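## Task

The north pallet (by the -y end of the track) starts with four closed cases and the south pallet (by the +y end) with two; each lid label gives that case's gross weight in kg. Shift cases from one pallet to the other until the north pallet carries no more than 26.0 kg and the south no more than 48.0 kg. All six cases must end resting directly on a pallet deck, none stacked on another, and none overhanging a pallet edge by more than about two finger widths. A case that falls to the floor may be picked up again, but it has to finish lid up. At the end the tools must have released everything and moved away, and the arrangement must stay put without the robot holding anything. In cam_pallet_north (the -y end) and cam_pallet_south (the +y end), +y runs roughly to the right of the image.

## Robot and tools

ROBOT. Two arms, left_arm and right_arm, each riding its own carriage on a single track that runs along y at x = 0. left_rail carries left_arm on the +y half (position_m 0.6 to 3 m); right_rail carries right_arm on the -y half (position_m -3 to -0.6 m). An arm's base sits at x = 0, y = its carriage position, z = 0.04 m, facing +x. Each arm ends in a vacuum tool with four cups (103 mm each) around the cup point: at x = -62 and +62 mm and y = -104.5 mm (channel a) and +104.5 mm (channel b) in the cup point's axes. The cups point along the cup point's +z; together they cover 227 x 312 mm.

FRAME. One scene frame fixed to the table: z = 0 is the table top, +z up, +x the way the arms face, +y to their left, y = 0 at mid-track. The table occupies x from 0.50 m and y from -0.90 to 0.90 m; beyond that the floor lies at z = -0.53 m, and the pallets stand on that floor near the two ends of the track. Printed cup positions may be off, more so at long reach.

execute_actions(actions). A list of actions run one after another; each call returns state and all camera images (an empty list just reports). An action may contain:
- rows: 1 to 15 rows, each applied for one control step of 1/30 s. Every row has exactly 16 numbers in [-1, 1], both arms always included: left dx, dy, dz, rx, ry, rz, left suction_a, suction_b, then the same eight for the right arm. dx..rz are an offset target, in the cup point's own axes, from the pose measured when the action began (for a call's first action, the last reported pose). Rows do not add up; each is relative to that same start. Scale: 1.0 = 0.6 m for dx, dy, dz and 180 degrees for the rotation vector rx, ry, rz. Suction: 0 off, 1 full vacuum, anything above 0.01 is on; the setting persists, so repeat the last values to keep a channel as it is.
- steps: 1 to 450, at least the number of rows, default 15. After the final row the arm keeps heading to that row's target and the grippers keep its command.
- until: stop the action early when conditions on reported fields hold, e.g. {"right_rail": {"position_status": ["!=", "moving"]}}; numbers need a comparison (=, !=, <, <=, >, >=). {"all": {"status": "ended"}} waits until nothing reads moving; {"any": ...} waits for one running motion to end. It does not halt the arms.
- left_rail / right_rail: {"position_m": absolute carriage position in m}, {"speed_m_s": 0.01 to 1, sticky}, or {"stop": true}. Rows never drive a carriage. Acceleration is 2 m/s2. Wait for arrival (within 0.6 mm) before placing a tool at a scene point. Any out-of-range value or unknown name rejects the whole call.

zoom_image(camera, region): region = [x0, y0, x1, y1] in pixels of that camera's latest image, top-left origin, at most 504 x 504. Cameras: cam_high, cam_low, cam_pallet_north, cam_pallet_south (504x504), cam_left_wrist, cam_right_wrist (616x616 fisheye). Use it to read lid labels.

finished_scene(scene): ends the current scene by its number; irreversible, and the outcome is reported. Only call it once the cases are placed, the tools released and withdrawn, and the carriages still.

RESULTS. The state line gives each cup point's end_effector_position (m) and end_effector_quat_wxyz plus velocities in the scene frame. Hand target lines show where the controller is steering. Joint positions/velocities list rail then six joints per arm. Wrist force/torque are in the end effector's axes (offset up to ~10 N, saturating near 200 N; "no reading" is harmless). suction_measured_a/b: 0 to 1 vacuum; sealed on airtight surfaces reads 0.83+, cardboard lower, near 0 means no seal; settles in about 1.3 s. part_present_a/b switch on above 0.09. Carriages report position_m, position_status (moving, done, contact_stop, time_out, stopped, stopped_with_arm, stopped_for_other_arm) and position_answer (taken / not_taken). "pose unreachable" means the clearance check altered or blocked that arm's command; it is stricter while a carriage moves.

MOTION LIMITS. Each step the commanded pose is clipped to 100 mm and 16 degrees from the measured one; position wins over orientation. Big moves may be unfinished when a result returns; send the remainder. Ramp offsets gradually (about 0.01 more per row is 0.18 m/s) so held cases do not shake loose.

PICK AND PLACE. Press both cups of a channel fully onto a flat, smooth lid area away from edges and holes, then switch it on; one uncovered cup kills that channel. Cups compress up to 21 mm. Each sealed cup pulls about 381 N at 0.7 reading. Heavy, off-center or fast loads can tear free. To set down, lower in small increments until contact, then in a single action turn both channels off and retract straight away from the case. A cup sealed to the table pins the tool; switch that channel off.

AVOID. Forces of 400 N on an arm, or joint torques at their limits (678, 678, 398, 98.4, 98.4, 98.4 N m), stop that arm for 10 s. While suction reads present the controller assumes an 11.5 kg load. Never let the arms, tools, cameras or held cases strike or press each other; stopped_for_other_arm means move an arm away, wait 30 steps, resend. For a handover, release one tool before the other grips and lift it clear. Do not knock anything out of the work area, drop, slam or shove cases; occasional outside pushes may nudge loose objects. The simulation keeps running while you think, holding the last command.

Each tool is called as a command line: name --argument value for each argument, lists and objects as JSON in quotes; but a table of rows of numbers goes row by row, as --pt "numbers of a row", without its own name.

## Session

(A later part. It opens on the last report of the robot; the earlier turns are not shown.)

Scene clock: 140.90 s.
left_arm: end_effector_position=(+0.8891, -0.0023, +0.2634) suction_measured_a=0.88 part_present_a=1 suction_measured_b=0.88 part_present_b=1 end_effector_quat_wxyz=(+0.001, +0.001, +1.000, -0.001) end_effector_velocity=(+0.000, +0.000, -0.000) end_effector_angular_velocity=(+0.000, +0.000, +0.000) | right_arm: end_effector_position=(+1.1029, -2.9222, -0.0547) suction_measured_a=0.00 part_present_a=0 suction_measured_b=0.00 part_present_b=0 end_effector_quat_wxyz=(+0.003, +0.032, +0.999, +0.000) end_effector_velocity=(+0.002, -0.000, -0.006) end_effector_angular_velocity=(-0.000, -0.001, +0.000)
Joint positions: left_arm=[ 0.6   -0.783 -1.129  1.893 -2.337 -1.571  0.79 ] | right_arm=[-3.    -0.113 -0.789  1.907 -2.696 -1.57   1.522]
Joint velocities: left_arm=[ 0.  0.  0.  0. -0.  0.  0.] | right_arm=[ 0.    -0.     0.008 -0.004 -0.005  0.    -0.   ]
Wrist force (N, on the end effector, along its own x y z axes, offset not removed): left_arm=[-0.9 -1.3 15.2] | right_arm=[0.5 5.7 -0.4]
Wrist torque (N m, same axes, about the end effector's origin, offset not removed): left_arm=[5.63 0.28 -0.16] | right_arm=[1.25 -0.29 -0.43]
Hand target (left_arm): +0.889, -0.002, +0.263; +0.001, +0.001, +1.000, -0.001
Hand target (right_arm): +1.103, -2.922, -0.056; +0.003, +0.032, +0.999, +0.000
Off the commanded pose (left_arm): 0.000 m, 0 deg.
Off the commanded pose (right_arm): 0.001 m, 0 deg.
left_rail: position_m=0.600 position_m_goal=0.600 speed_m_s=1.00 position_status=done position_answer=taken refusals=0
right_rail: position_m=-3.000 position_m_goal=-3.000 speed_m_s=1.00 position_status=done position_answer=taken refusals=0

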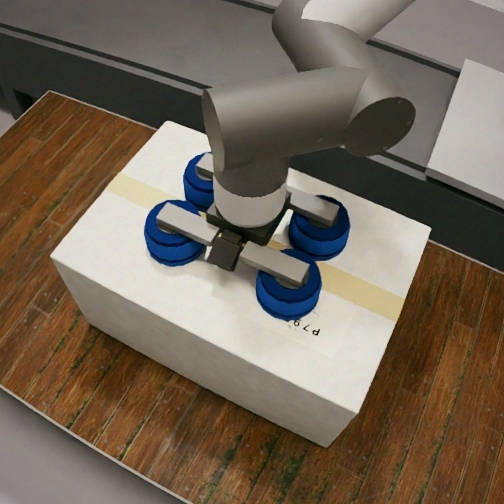

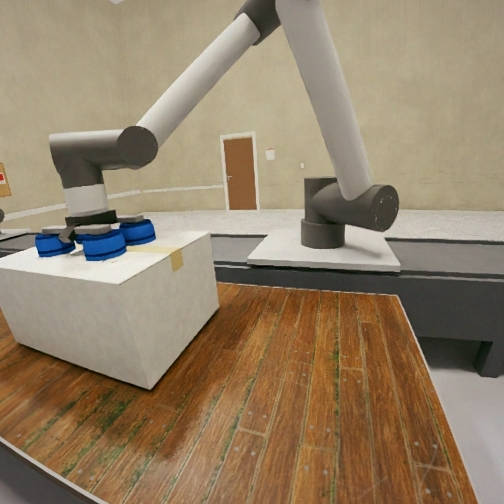

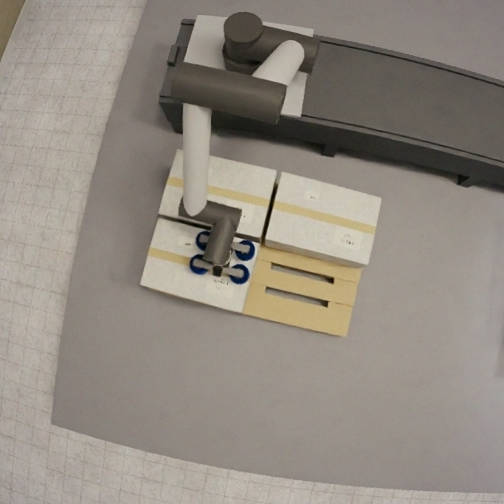

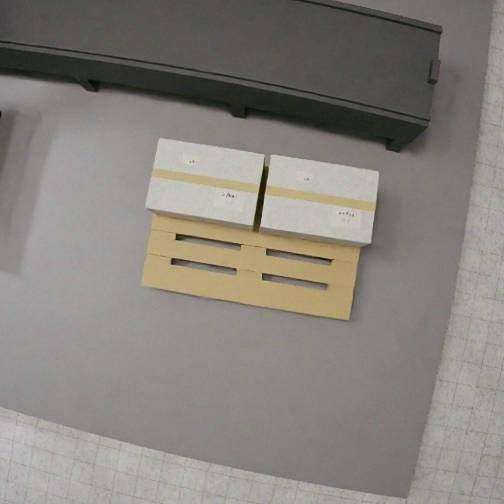

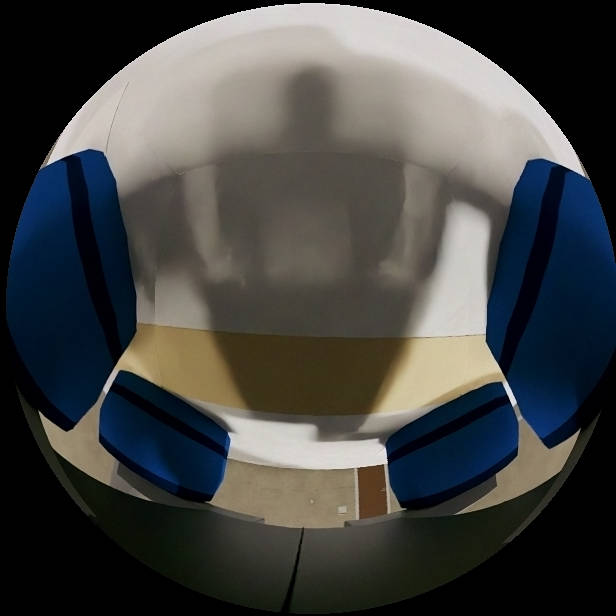

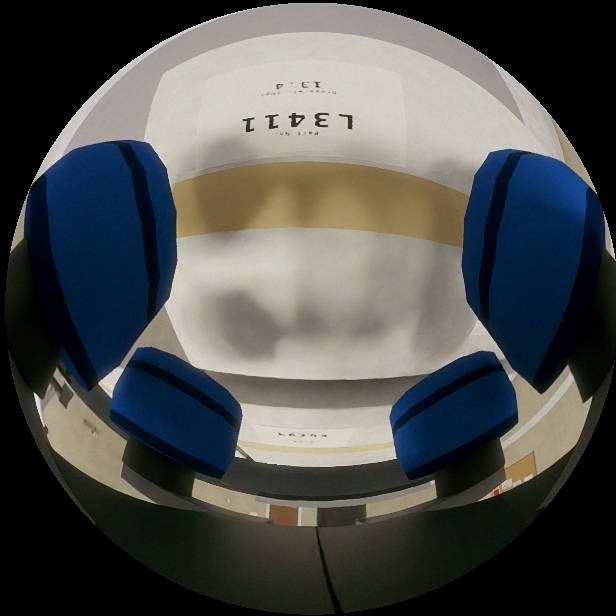

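execute_actions --actions '[{"rows":[[0,0,-0.03,0,0,0,1,1,-0.1,-0.2,0,0,0,0,0,0],[0,0,-0.08,0,0,0,1,1,-0.1,-0.2,0,0,0,0,0,0]],"steps":20},{"rows":[[-0.05,0.05,0,0,0,0,1,1,0,0,0.02,0,0,0,0,0],[-0.1,0.1,0,0,0,0,1,1,0,0,0.02,0,0,0,0,0],[-0.55,0.95,0,0,0,0,1,1,0,0,0.03,0,0,0,0,0]],"left_rail":{"position_m":3},"steps":100},{"rows":[[0,0,0.05,0,0,0,1,1,0,0,0,0,0,0,0,0],[0,0,0.1,0,0,0,1,1,0,0,0,0,0,0,0,0],[0,0,0.3,0,0,0,1,1,0,0,0,0,0,0,0,0]],"steps":25}]'

Scene clock: 153.90 s.
left_arm: end_effector_position=(+1.2200, +2.9679, +0.1321) suction_measured_a=0.88 part_present_a=1 suction_measured_b=0.88 part_present_b=1 end_effector_quat_wxyz=(+0.001, +0.001, +1.000, -0.001) end_effector_velocity=(+0.003, +0.000, -0.009) end_effector_angular_velocity=(-0.000, -0.003, +0.000) | right_arm: end_effector_position=(+1.1544, -3.0443, -0.0724) suction_measured_a=0.00 part_present_a=0 suction_measured_b=0.00 part_present_b=0 end_effector_quat_wxyz=(+0.003, +0.032, +0.999, +0.000) end_effector_velocity=(+0.000, +0.000, +0.000) end_effector_angular_velocity=(-0.000, -0.000, +0.000)
Joint positions: left_arm=[ 3.    -0.192 -0.892  1.702 -2.382 -1.571  1.382] | right_arm=[-3.    -0.214 -0.742  1.826 -2.661 -1.569  1.421]
Joint velocities: left_arm=[ 0.     0.001  0.01  -0.001 -0.011  0.     0.   ] | right_arm=[ 0.  0. -0.  0. -0. -0.  0.]
Wrist force (N, on the end effector, along its own x y z axes, offset not removed): left_arm=[-3.9 -1.8 19.8] | right_arm=[-2.7 6.9 -0.4]
Wrist torque (N m, same axes, about the end effector's origin, offset not removed): left_arm=[5.56 0.60 -0.12] | right_arm=[1.45 0.04 -0.40]
Hand target (left_arm): +1.220, +2.968, +0.131; +0.001, +0.001, +1.000, -0.000
Hand target (right_arm): +1.154, -3.044, -0.072; +0.003, +0.032, +0.999, +0.000
Off the commanded pose (left_arm): 0.001 m, 0 deg.
Off the commanded pose (right_arm): 0.000 m, 0 deg.
left_rail: position_m=3.000 position_m_goal=3.000 speed_m_s=1.00 position_status=done position_answer=taken refusals=0
right_rail: position_m=-3.000 position_m_goal=-3.000 speed_m_s=1.00 position_status=done position_answer=taken refusals=0

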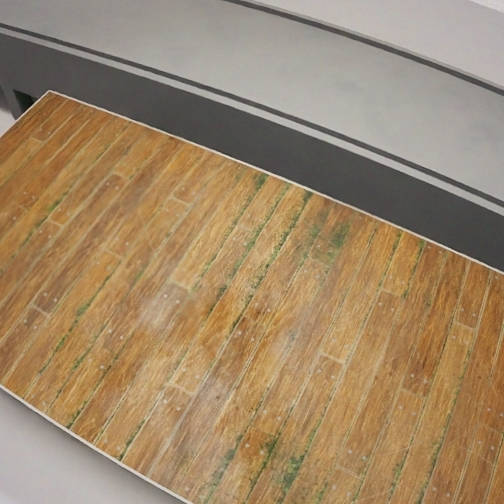

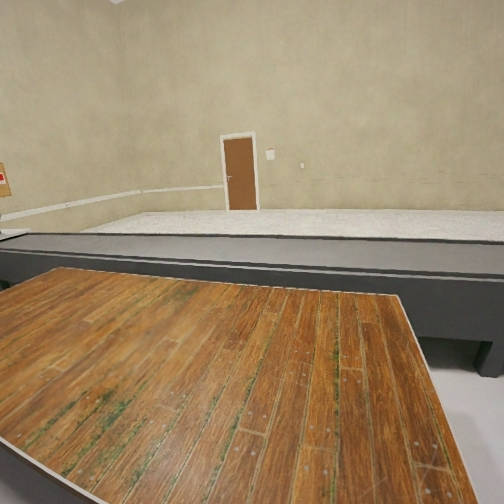

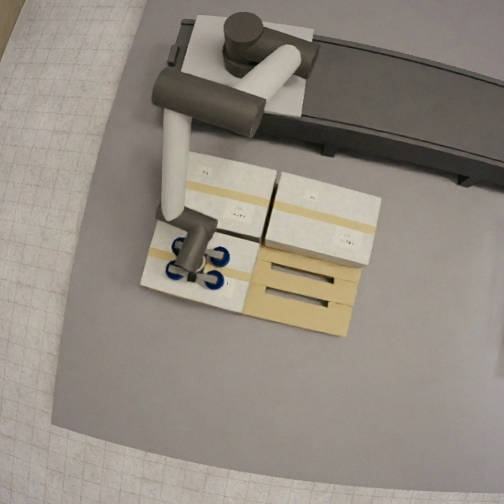

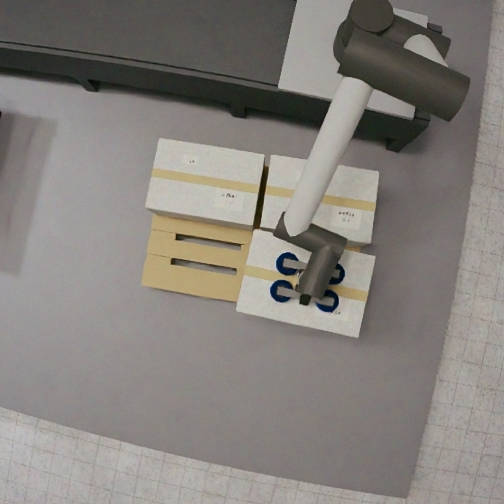

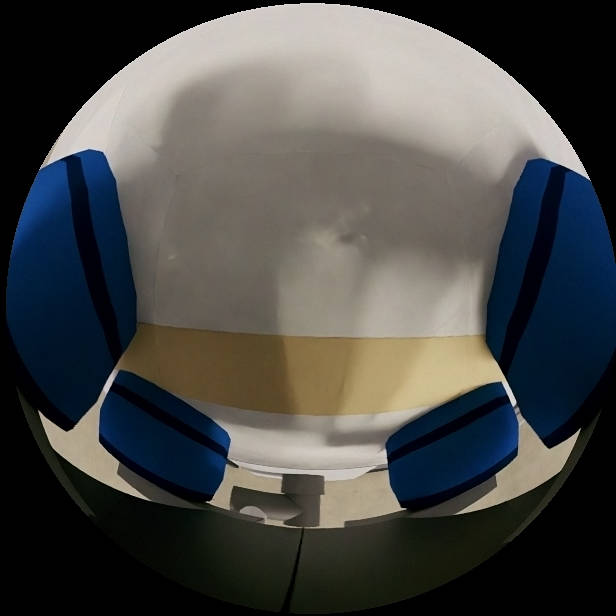

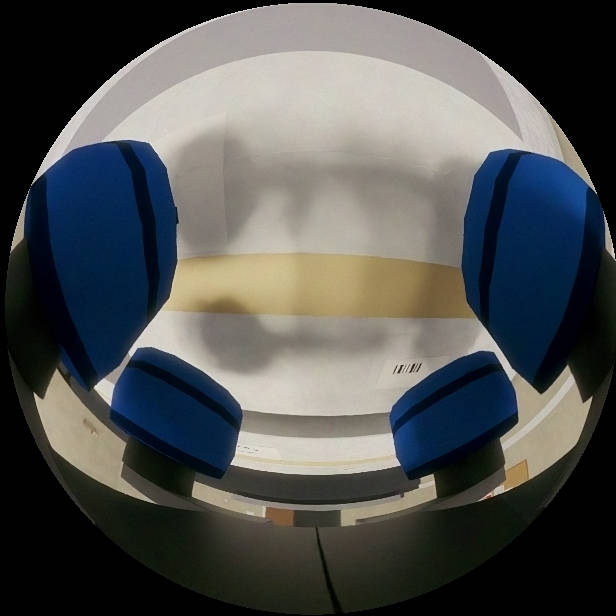

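execute_actions --actions '[{"rows":[[0,0.05,0,0,0,-0.016,1,1,-0.01,0.01,0.03,0,0,0.005,0,0]],"steps":10},{"rows":[[0,0,0.05,0,0,0,1,1,0,0,0.02,0,0,0,0,0],[0,0,0.1,0,0,0,1,1,0,0,0.04,0,0,0,0,0],[0,0,0.3,0,0,0,1,1,0,0,0.05,0,0,0,0,0]],"steps":28}]'

zoom_image --camera "cam_pallet_south" --region '[130,140,400,350]'

Scene clock: 161.33 s.
left_arm: end_effector_position=(+1.2200, +2.9945, -0.0476) suction_measured_a=0.88 part_present_a=1 suction_measured_b=0.88 part_present_b=1 end_effector_quat_wxyz=(+0.001, -0.021, +1.000, -0.000) end_effector_velocity=(+0.001, +0.000, -0.005) end_effector_angular_velocity=(-0.000, -0.000, +0.000) | right_arm: end_effector_position=(+1.1602, -3.0392, -0.1182) suction_measured_a=0.00 part_present_a=0 suction_measured_b=0.00 part_present_b=0 end_effector_quat_wxyz=(+0.003, +0.039, +0.999, +0.000) end_effector_velocity=(-0.000, -0.000, -0.000) end_effector_angular_velocity=(+0.000, +0.000, -0.000)
Joint positions: left_arm=[ 3.    -0.17  -0.728  1.718 -2.563 -1.571  1.359] | right_arm=[-3.    -0.208 -0.69   1.81  -2.698 -1.569  1.441]
Joint velocities: left_arm=[ 0.     0.     0.005 -0.002 -0.004  0.     0.   ] | right_arm=[ 0. -0.  0. -0. -0.  0. -0.]
Wrist force (N, on the end effector, along its own x y z axes, offset not removed): left_arm=[-2.9 1.7 20.5] | right_arm=[-3.4 5.8 -3.4]
Wrist torque (N m, same axes, about the end effector's origin, offset not removed): left_arm=[6.12 0.55 -0.08] | right_arm=[1.26 0.28 -0.50]
Hand target (left_arm): +1.220, +2.995, -0.048; +0.001, -0.021, +1.000, -0.000
Hand target (right_arm): +1.160, -3.039, -0.118; +0.003, +0.039, +0.999, +0.000
Off the commanded pose (left_arm): 0.001 m, 0 deg.
Off the commanded pose (right_arm): 0.000 m, 0 deg.
left_rail: position_m=3.000 position_m_goal=3.000 speed_m_s=1.00 position_status=done position_answer=taken refusals=0
right_rail: position_m=-3.000 position_m_goal=-3.000 speed_m_s=1.00 position_status=done position_answer=taken refusals=0

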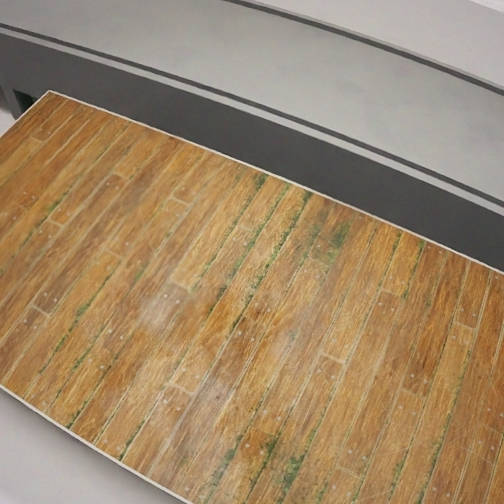

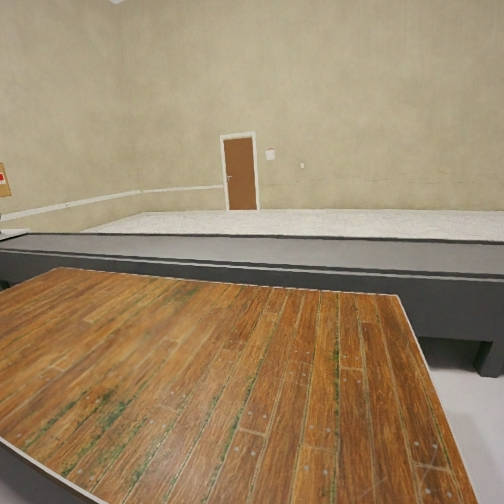

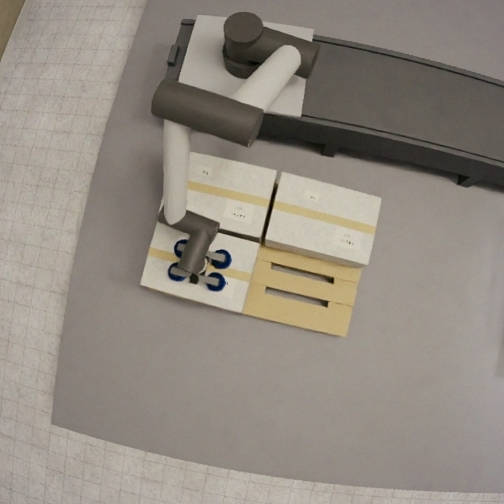

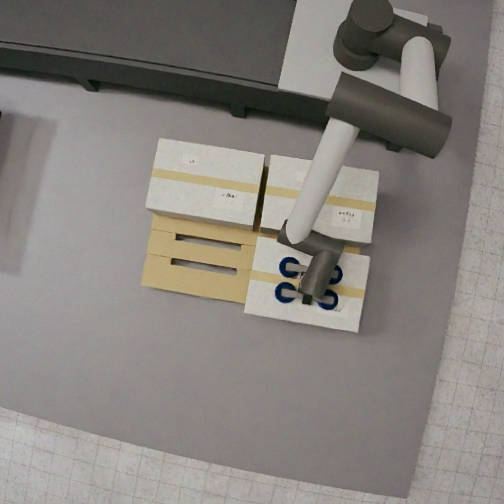

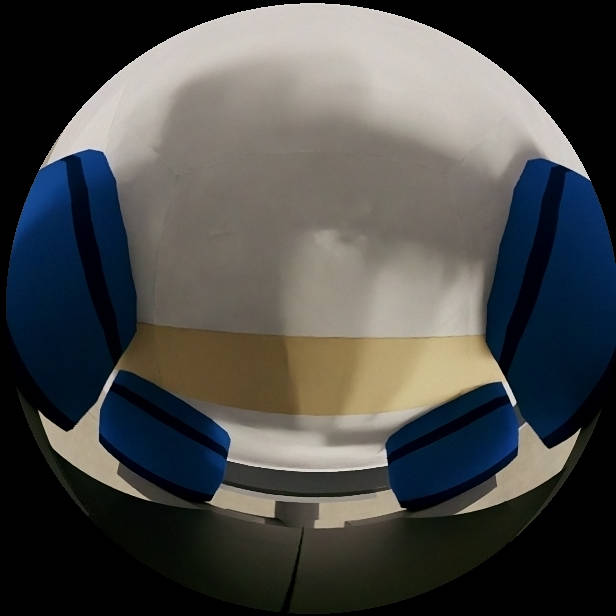

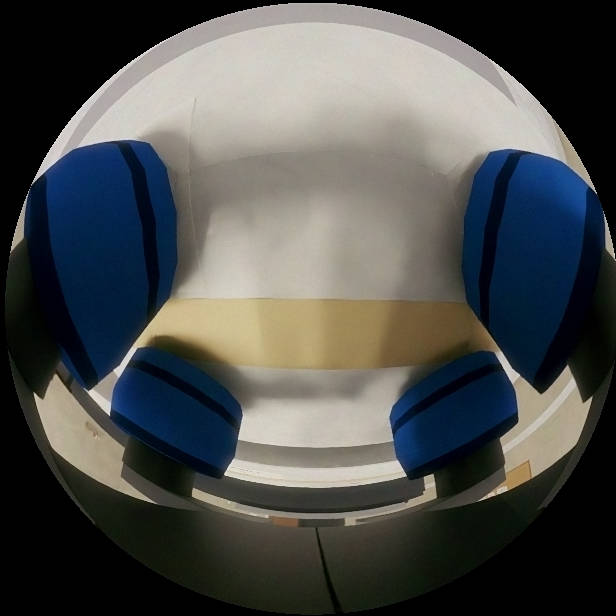

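Region (130, 140, 400, 350) of cam_pallet_south's 504x504 image, scaled by 1.867, with more detail than that image has.

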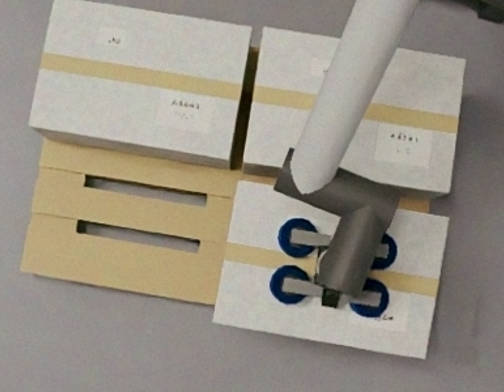

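execute_actions --actions '[{"rows":[[0.055,0.01,0,0,0,0,1,1,0,0,0.02,0,0,0,0,0]],"steps":12},{"rows":[[0,0,0.04,0,0,0,1,1,0,0,0.01,0,0,0,0,0],[0,0,0.08,0,0,0,1,1,0,0,0.02,0,0,0,0,0],[0,0,0.128,0,0,0,1,1,0,0,0.02,0,0,0,0,0]],"steps":22}]'

Scene clock: 169.73 s.
left_arm: end_effector_position=(+1.1892, +2.9988, -0.1240) suction_measured_a=0.88 part_present_a=1 suction_measured_b=0.88 part_present_b=1 end_effector_quat_wxyz=(+0.001, -0.021, +1.000, -0.000) end_effector_velocity=(+0.001, +0.000, -0.004) end_effector_angular_velocity=(+0.000, +0.000, +0.000) | right_arm: end_effector_position=(+1.1606, -3.0393, -0.1411) suction_measured_a=0.00 part_present_a=0 suction_measured_b=0.00 part_present_b=0 end_effector_quat_wxyz=(+0.004, +0.039, +0.999, +0.000) end_effector_velocity=(-0.000, +0.000, -0.001) end_effector_angular_velocity=(+0.000, +0.001, +0.000)
Joint positions: left_arm=[ 3.    -0.171 -0.669  1.761 -2.665 -1.571  1.358] | right_arm=[-3.    -0.208 -0.665  1.806 -2.718 -1.569  1.441]
Joint velocities: left_arm=[ 0.     0.     0.005 -0.002 -0.003 -0.     0.   ] | right_arm=[ 0.     0.     0.001 -0.    -0.    -0.    -0.   ]
Wrist force (N, on the end effector, along its own x y z axes, offset not removed): left_arm=[-7.0 -1.3 19.1] | right_arm=[20.5 7.6 -166.9]
Wrist torque (N m, same axes, about the end effector's origin, offset not removed): left_arm=[5.64 0.93 -0.11] | right_arm=[1.38 -0.64 -0.21]
Hand target (left_arm): +1.189, +2.999, -0.125; +0.001, -0.021, +1.000, -0.000
Hand target (right_arm): +1.160, -3.039, -0.141; +0.003, +0.039, +0.999, +0.000
Off the commanded pose (left_arm): 0.001 m, 0 deg.
Off the commanded pose (right_arm): 0.000 m, 0 deg.
left_rail: position_m=3.000 position_m_goal=3.000 speed_m_s=1.00 position_status=done position_answer=taken refusals=0
right_rail: position_m=-3.000 position_m_goal=-3.000 speed_m_s=1.00 position_status=done position_answer=taken refusals=0

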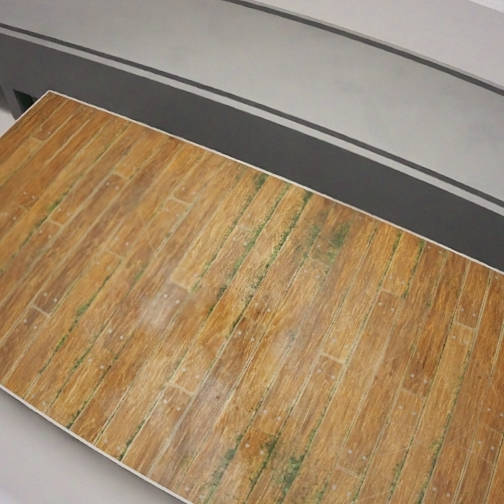

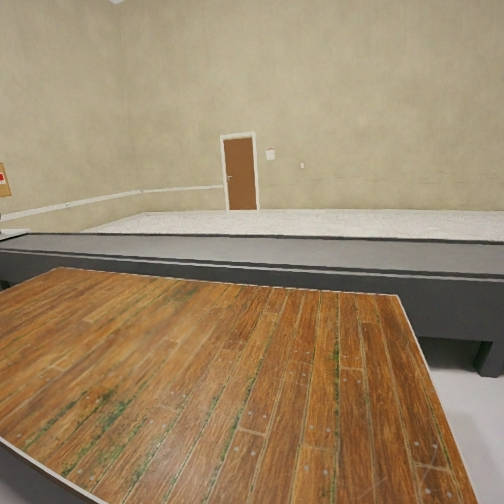

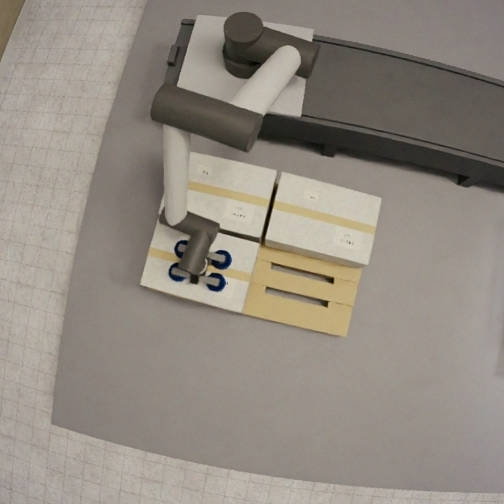

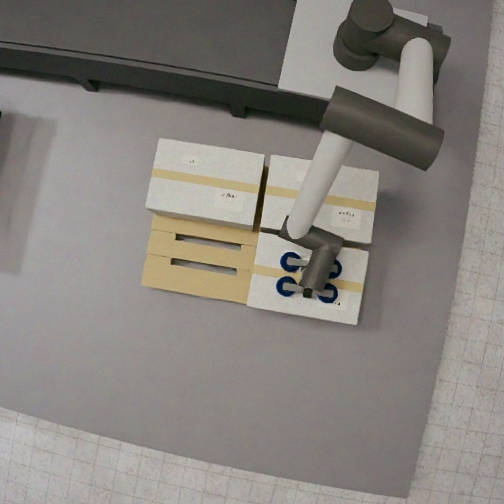

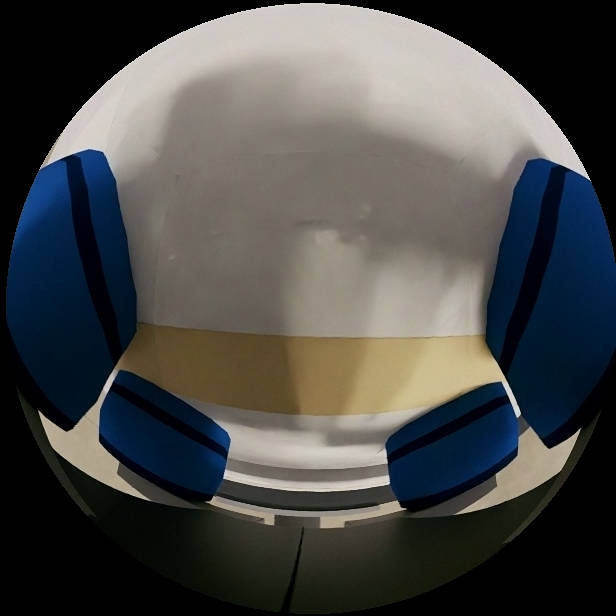

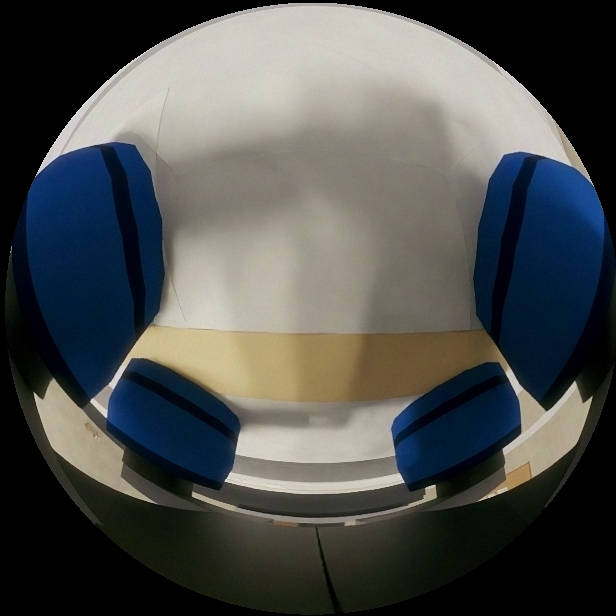

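execute_actions --actions '[{"rows":[[0,0,0.007,0,0,0,1,1,0,0,-0.01,0,0,0,0,0]],"steps":12}]'

execute_actions --actions '[{"rows":[[0,0,0.005,0,0,0,1,1,0,0,0,0,0,0,1,1]],"steps":12}]'

Scene clock: 176.90 s.
left_arm: end_effector_position=(+1.1892, +2.9989, -0.1279) suction_measured_a=0.88 part_present_a=1 suction_measured_b=0.88 part_present_b=1 end_effector_quat_wxyz=(+0.001, -0.021, +1.000, -0.000) end_effector_velocity=(+0.000, -0.000, -0.002) end_effector_angular_velocity=(-0.000, -0.000, -0.000) | right_arm: end_effector_position=(+1.1602, -3.0392, -0.1360) suction_measured_a=0.00 part_present_a=0 suction_measured_b=0.00 part_present_b=0 end_effector_quat_wxyz=(+0.003, +0.039, +0.999, +0.000) end_effector_velocity=(+0.001, -0.000, +0.004) end_effector_angular_velocity=(-0.000, -0.001, +0.000)
Joint positions: left_arm=[ 3.    -0.171 -0.665  1.76  -2.668 -1.571  1.358] | right_arm=[-3.    -0.208 -0.671  1.807 -2.713 -1.569  1.441]
Joint velocities: left_arm=[ 0.    -0.     0.002 -0.    -0.002  0.    -0.   ] | right_arm=[ 0.     0.    -0.004  0.     0.003  0.    -0.   ]
Wrist force (N, on the end effector, along its own x y z axes, offset not removed): left_arm=[-1.0 0.4 19.0] | right_arm=[1.7 7.8 -86.2]
Wrist torque (N m, same axes, about the end effector's origin, offset not removed): left_arm=[5.85 0.30 -0.05] | right_arm=[1.55 0.05 -0.35]
Hand target (left_arm): +1.189, +2.999, -0.128; +0.001, -0.021, +1.000, -0.000
Hand target (right_arm): +1.161, -3.040, -0.135; +0.004, +0.039, +0.999, +0.000
Off the commanded pose (left_arm): 0.000 m, 0 deg.
Off the commanded pose (right_arm): 0.001 m, 0 deg.
left_rail: position_m=3.000 position_m_goal=3.000 speed_m_s=1.00 position_status=done position_answer=taken refusals=0
right_rail: position_m=-3.000 position_m_goal=-3.000 speed_m_s=1.00 position_status=done position_answer=taken refusals=0

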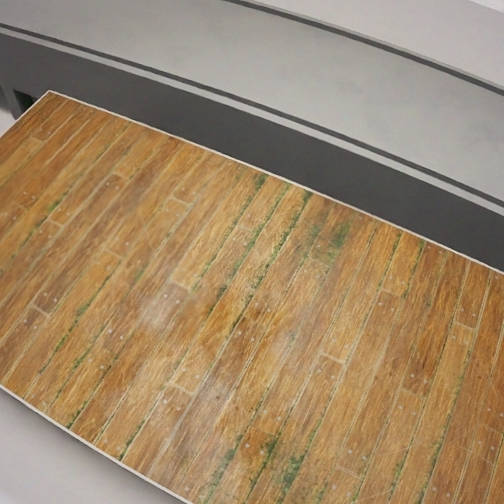

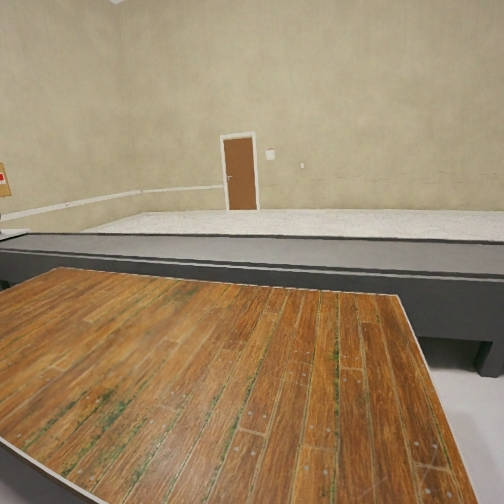

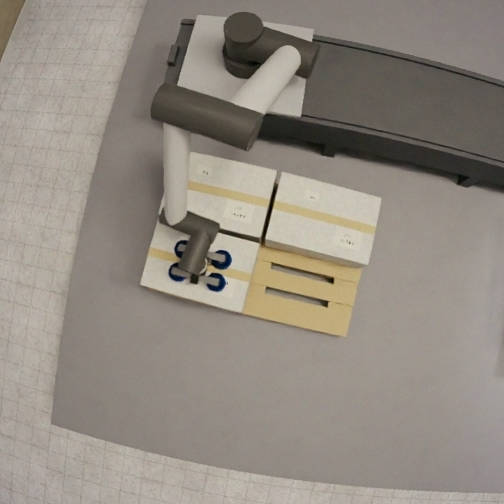

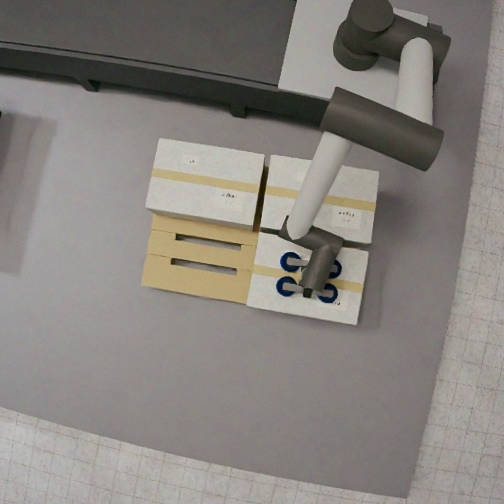

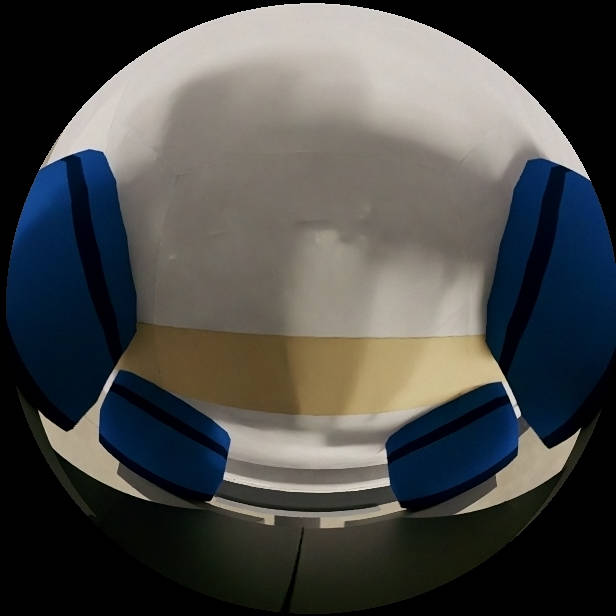

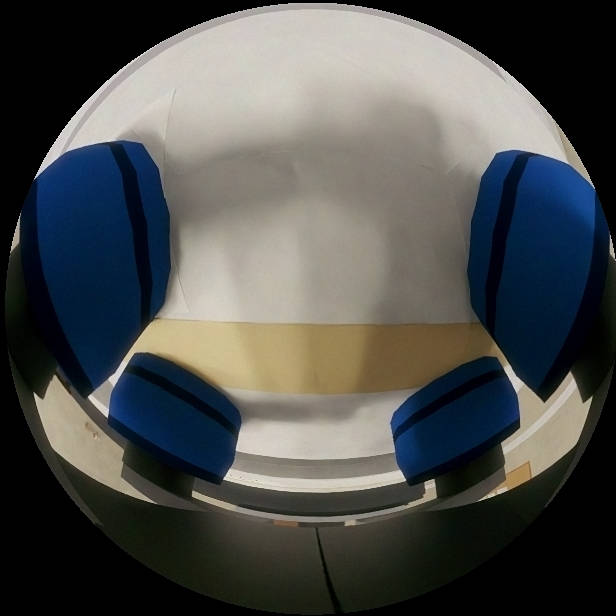

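Scene clock: 177.30 s.
left_arm: end_effector_position=(+1.1892, +2.9989, -0.1308) suction_measured_a=0.88 part_present_a=1 suction_measured_b=0.88 part_present_b=1 end_effector_quat_wxyz=(+0.001, -0.021, +1.000, -0.000) end_effector_velocity=(+0.000, -0.000, -0.001) end_effector_angular_velocity=(-0.000, -0.000, -0.000) | right_arm: end_effector_position=(+1.1598, -3.0391, -0.1364) suction_measured_a=0.79 part_present_a=1 suction_measured_b=0.79 part_present_b=1 end_effector_quat_wxyz=(+0.003, +0.039, +0.999, +0.000) end_effector_velocity=(+0.001, +0.001, +0.000) end_effector_angular_velocity=(+0.003, -0.001, +0.000)
Joint positions: left_arm=[ 3.    -0.171 -0.662  1.759 -2.671 -1.571  1.358] | right_arm=[-3.    -0.208 -0.671  1.807 -2.713 -1.569  1.441]
Joint velocities: left_arm=[ 0.     0.     0.002 -0.    -0.001 -0.     0.   ] | right_arm=[ 0.     0.     0.    -0.001  0.     0.003  0.   ]
Wrist force (N, on the end effector, along its own x y z axes, offset not removed): left_arm=[-1.3 -1.8 21.2] | right_arm=[-14.0 19.1 17.0]
Wrist torque (N m, same axes, about the end effector's origin, offset not removed): left_arm=[5.47 0.23 -0.32] | right_arm=[-7.45 -3.09 -1.25]
Hand target (left_arm): +1.189, +2.999, -0.131; +0.001, -0.021, +1.000, -0.000
Hand target (right_arm): +1.160, -3.039, -0.136; +0.003, +0.039, +0.999, +0.000
Off the commanded pose (left_arm): 0.000 m, 0 deg.
Off the commanded pose (right_arm): 0.001 m, 0 deg.
left_rail: position_m=3.000 position_m_goal=3.000 speed_m_s=1.00 position_status=done position_answer=taken refusals=0
right_rail: position_m=-3.000 position_m_goal=-3.000 speed_m_s=1.00 position_status=done position_answer=taken refusals=0

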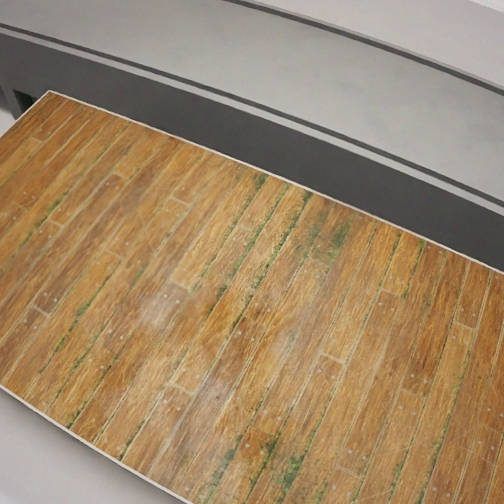

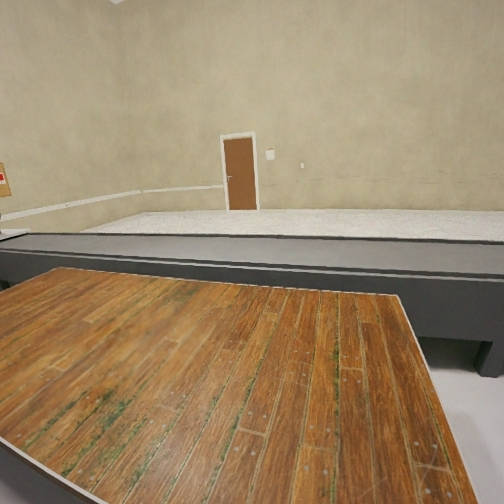

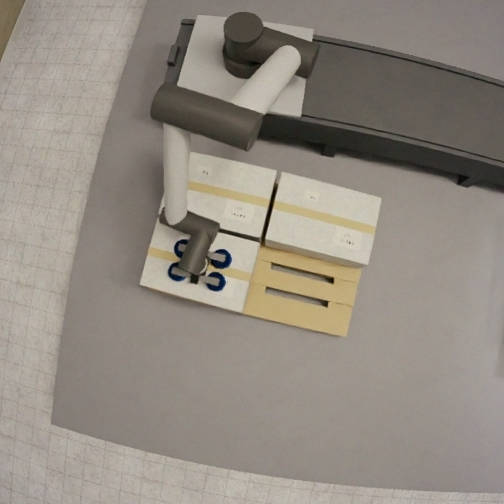

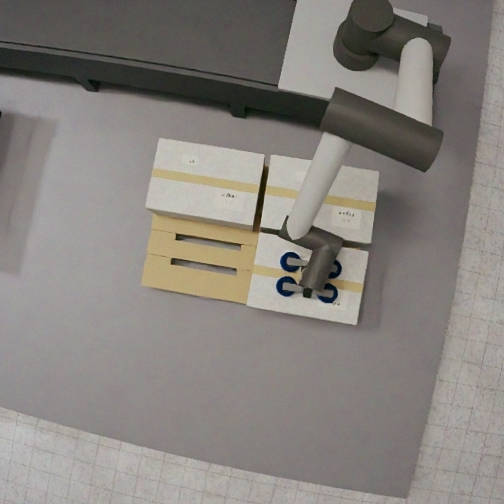

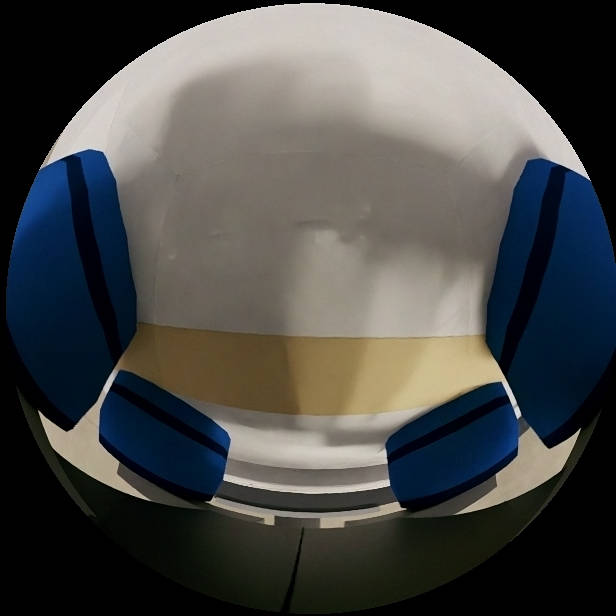

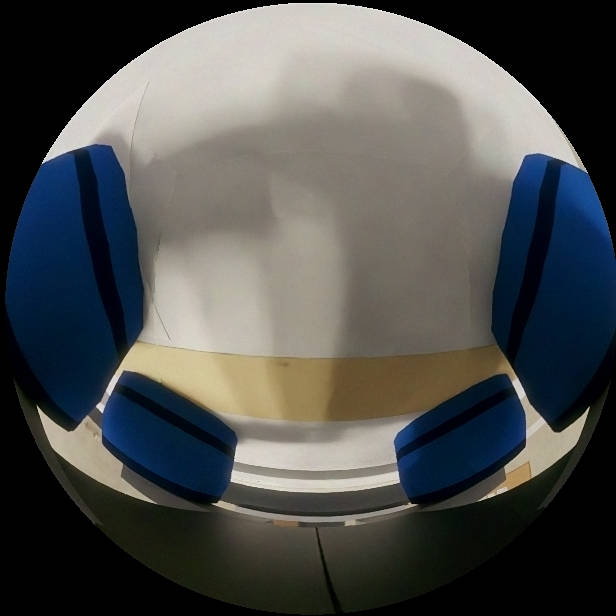

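execute_actions --actions '[{"rows":[[0,0,0.005,0,0,0,1,1,0,0,-0.03,0,0,0,1,1],[0,0,0.005,0,0,0,1,1,0,0,-0.07,0,0,0,1,1],[0,0,0.005,0,0,0,1,1,0,0,-0.14,0,0,0,1,1],[0,0,0.005,0,0,0,1,1,0,0,-0.73,0,0,-0.025,1,1]],"steps":40}]'

Scene clock: 184.00 s.
left_arm: end_effector_position=(+1.1893, +2.9989, -0.1337) suction_measured_a=0.88 part_present_a=1 suction_measured_b=0.88 part_present_b=1 end_effector_quat_wxyz=(+0.001, -0.021, +1.000, -0.000) end_effector_velocity=(-0.000, +0.000, -0.000) end_effector_angular_velocity=(+0.000, +0.000, +0.000) | right_arm: end_effector_position=(+1.1573, -3.0392, +0.2993) suction_measured_a=0.86 part_present_a=1 suction_measured_b=0.86 part_present_b=1 end_effector_quat_wxyz=(+0.003, -0.000, +1.000, +0.000) end_effector_velocity=(-0.001, -0.001, +0.016) end_effector_angular_velocity=(+0.000, +0.004, -0.000)
Joint positions: left_arm=[ 3.    -0.171 -0.658  1.759 -2.673 -1.571  1.358] | right_arm=[-3.    -0.209 -1.08   1.746 -2.243 -1.569  1.361]
Joint velocities: left_arm=[ 0. -0.  0.  0. -0. -0. -0.] | right_arm=[ 0.    -0.001 -0.012 -0.009  0.025 -0.001 -0.   ]
Wrist force (N, on the end effector, along its own x y z axes, offset not removed): left_arm=[20.4 1.1 -46.1] | right_arm=[-0.8 4.7 16.1]
Wrist torque (N m, same axes, about the end effector's origin, offset not removed): left_arm=[5.26 -5.73 -0.34] | right_arm=[-5.86 -1.35 -0.37]
Hand target (left_arm): +1.189, +2.999, -0.134; +0.001, -0.021, +1.000, -0.000
Hand target (right_arm): +1.157, -3.040, +0.301; +0.003, -0.000, +1.000, +0.000
Off the commanded pose (left_arm): 0.000 m, 0 deg.
Off the commanded pose (right_arm): 0.002 m, 0 deg.
left_rail: position_m=3.000 position_m_goal=3.000 speed_m_s=1.00 position_status=done position_answer=taken refusals=0
right_rail: position_m=-3.000 position_m_goal=-3.000 speed_m_s=1.00 position_status=done position_answer=taken refusals=0

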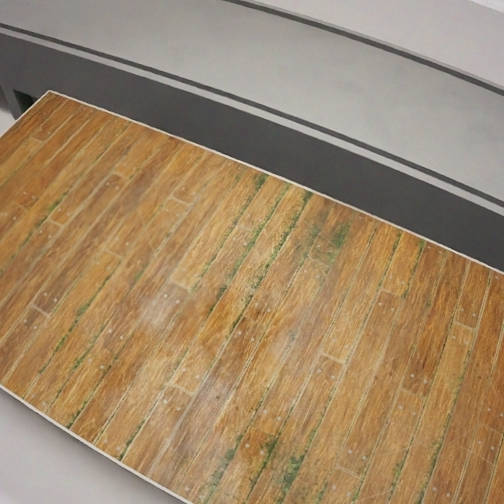

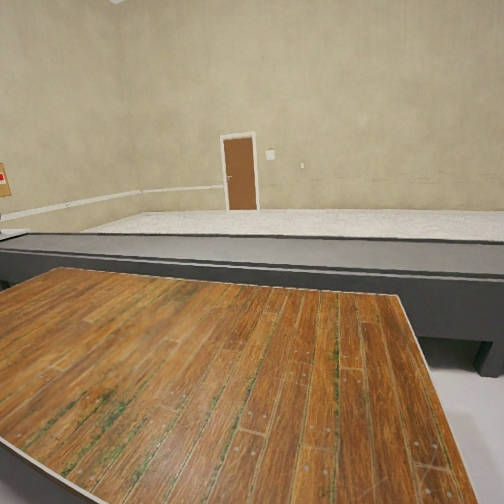

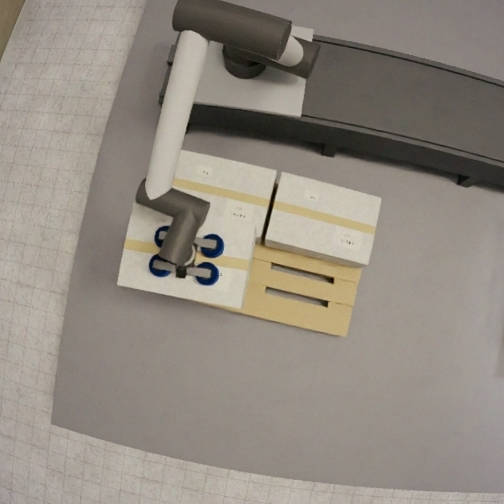

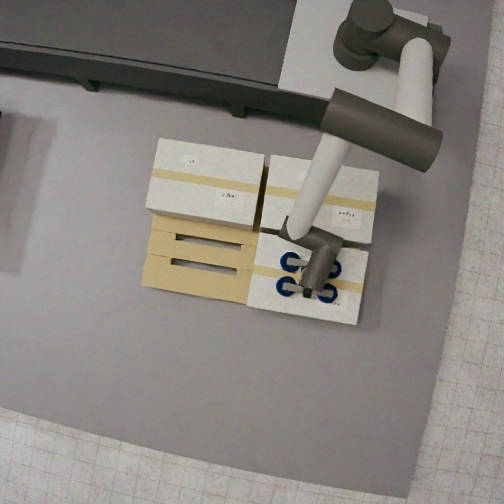

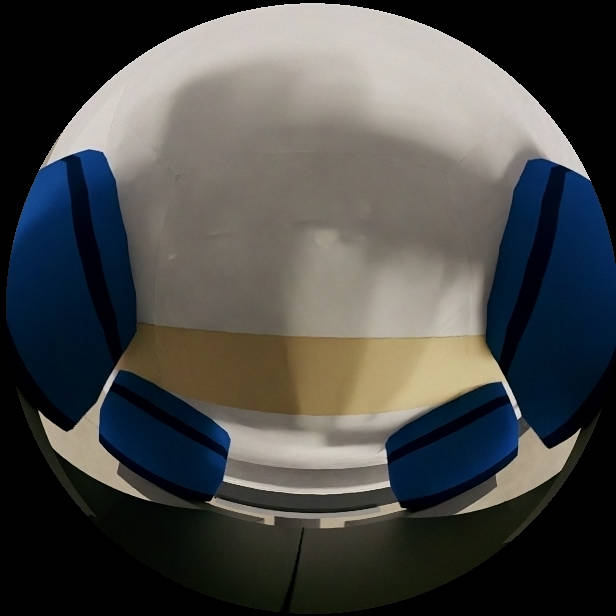

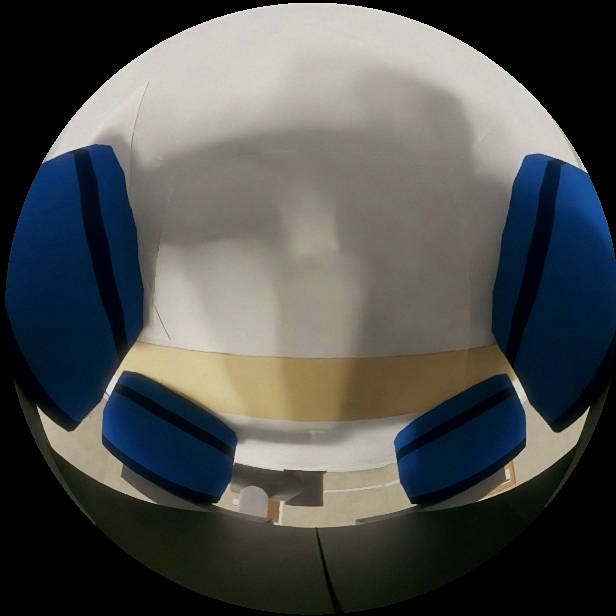

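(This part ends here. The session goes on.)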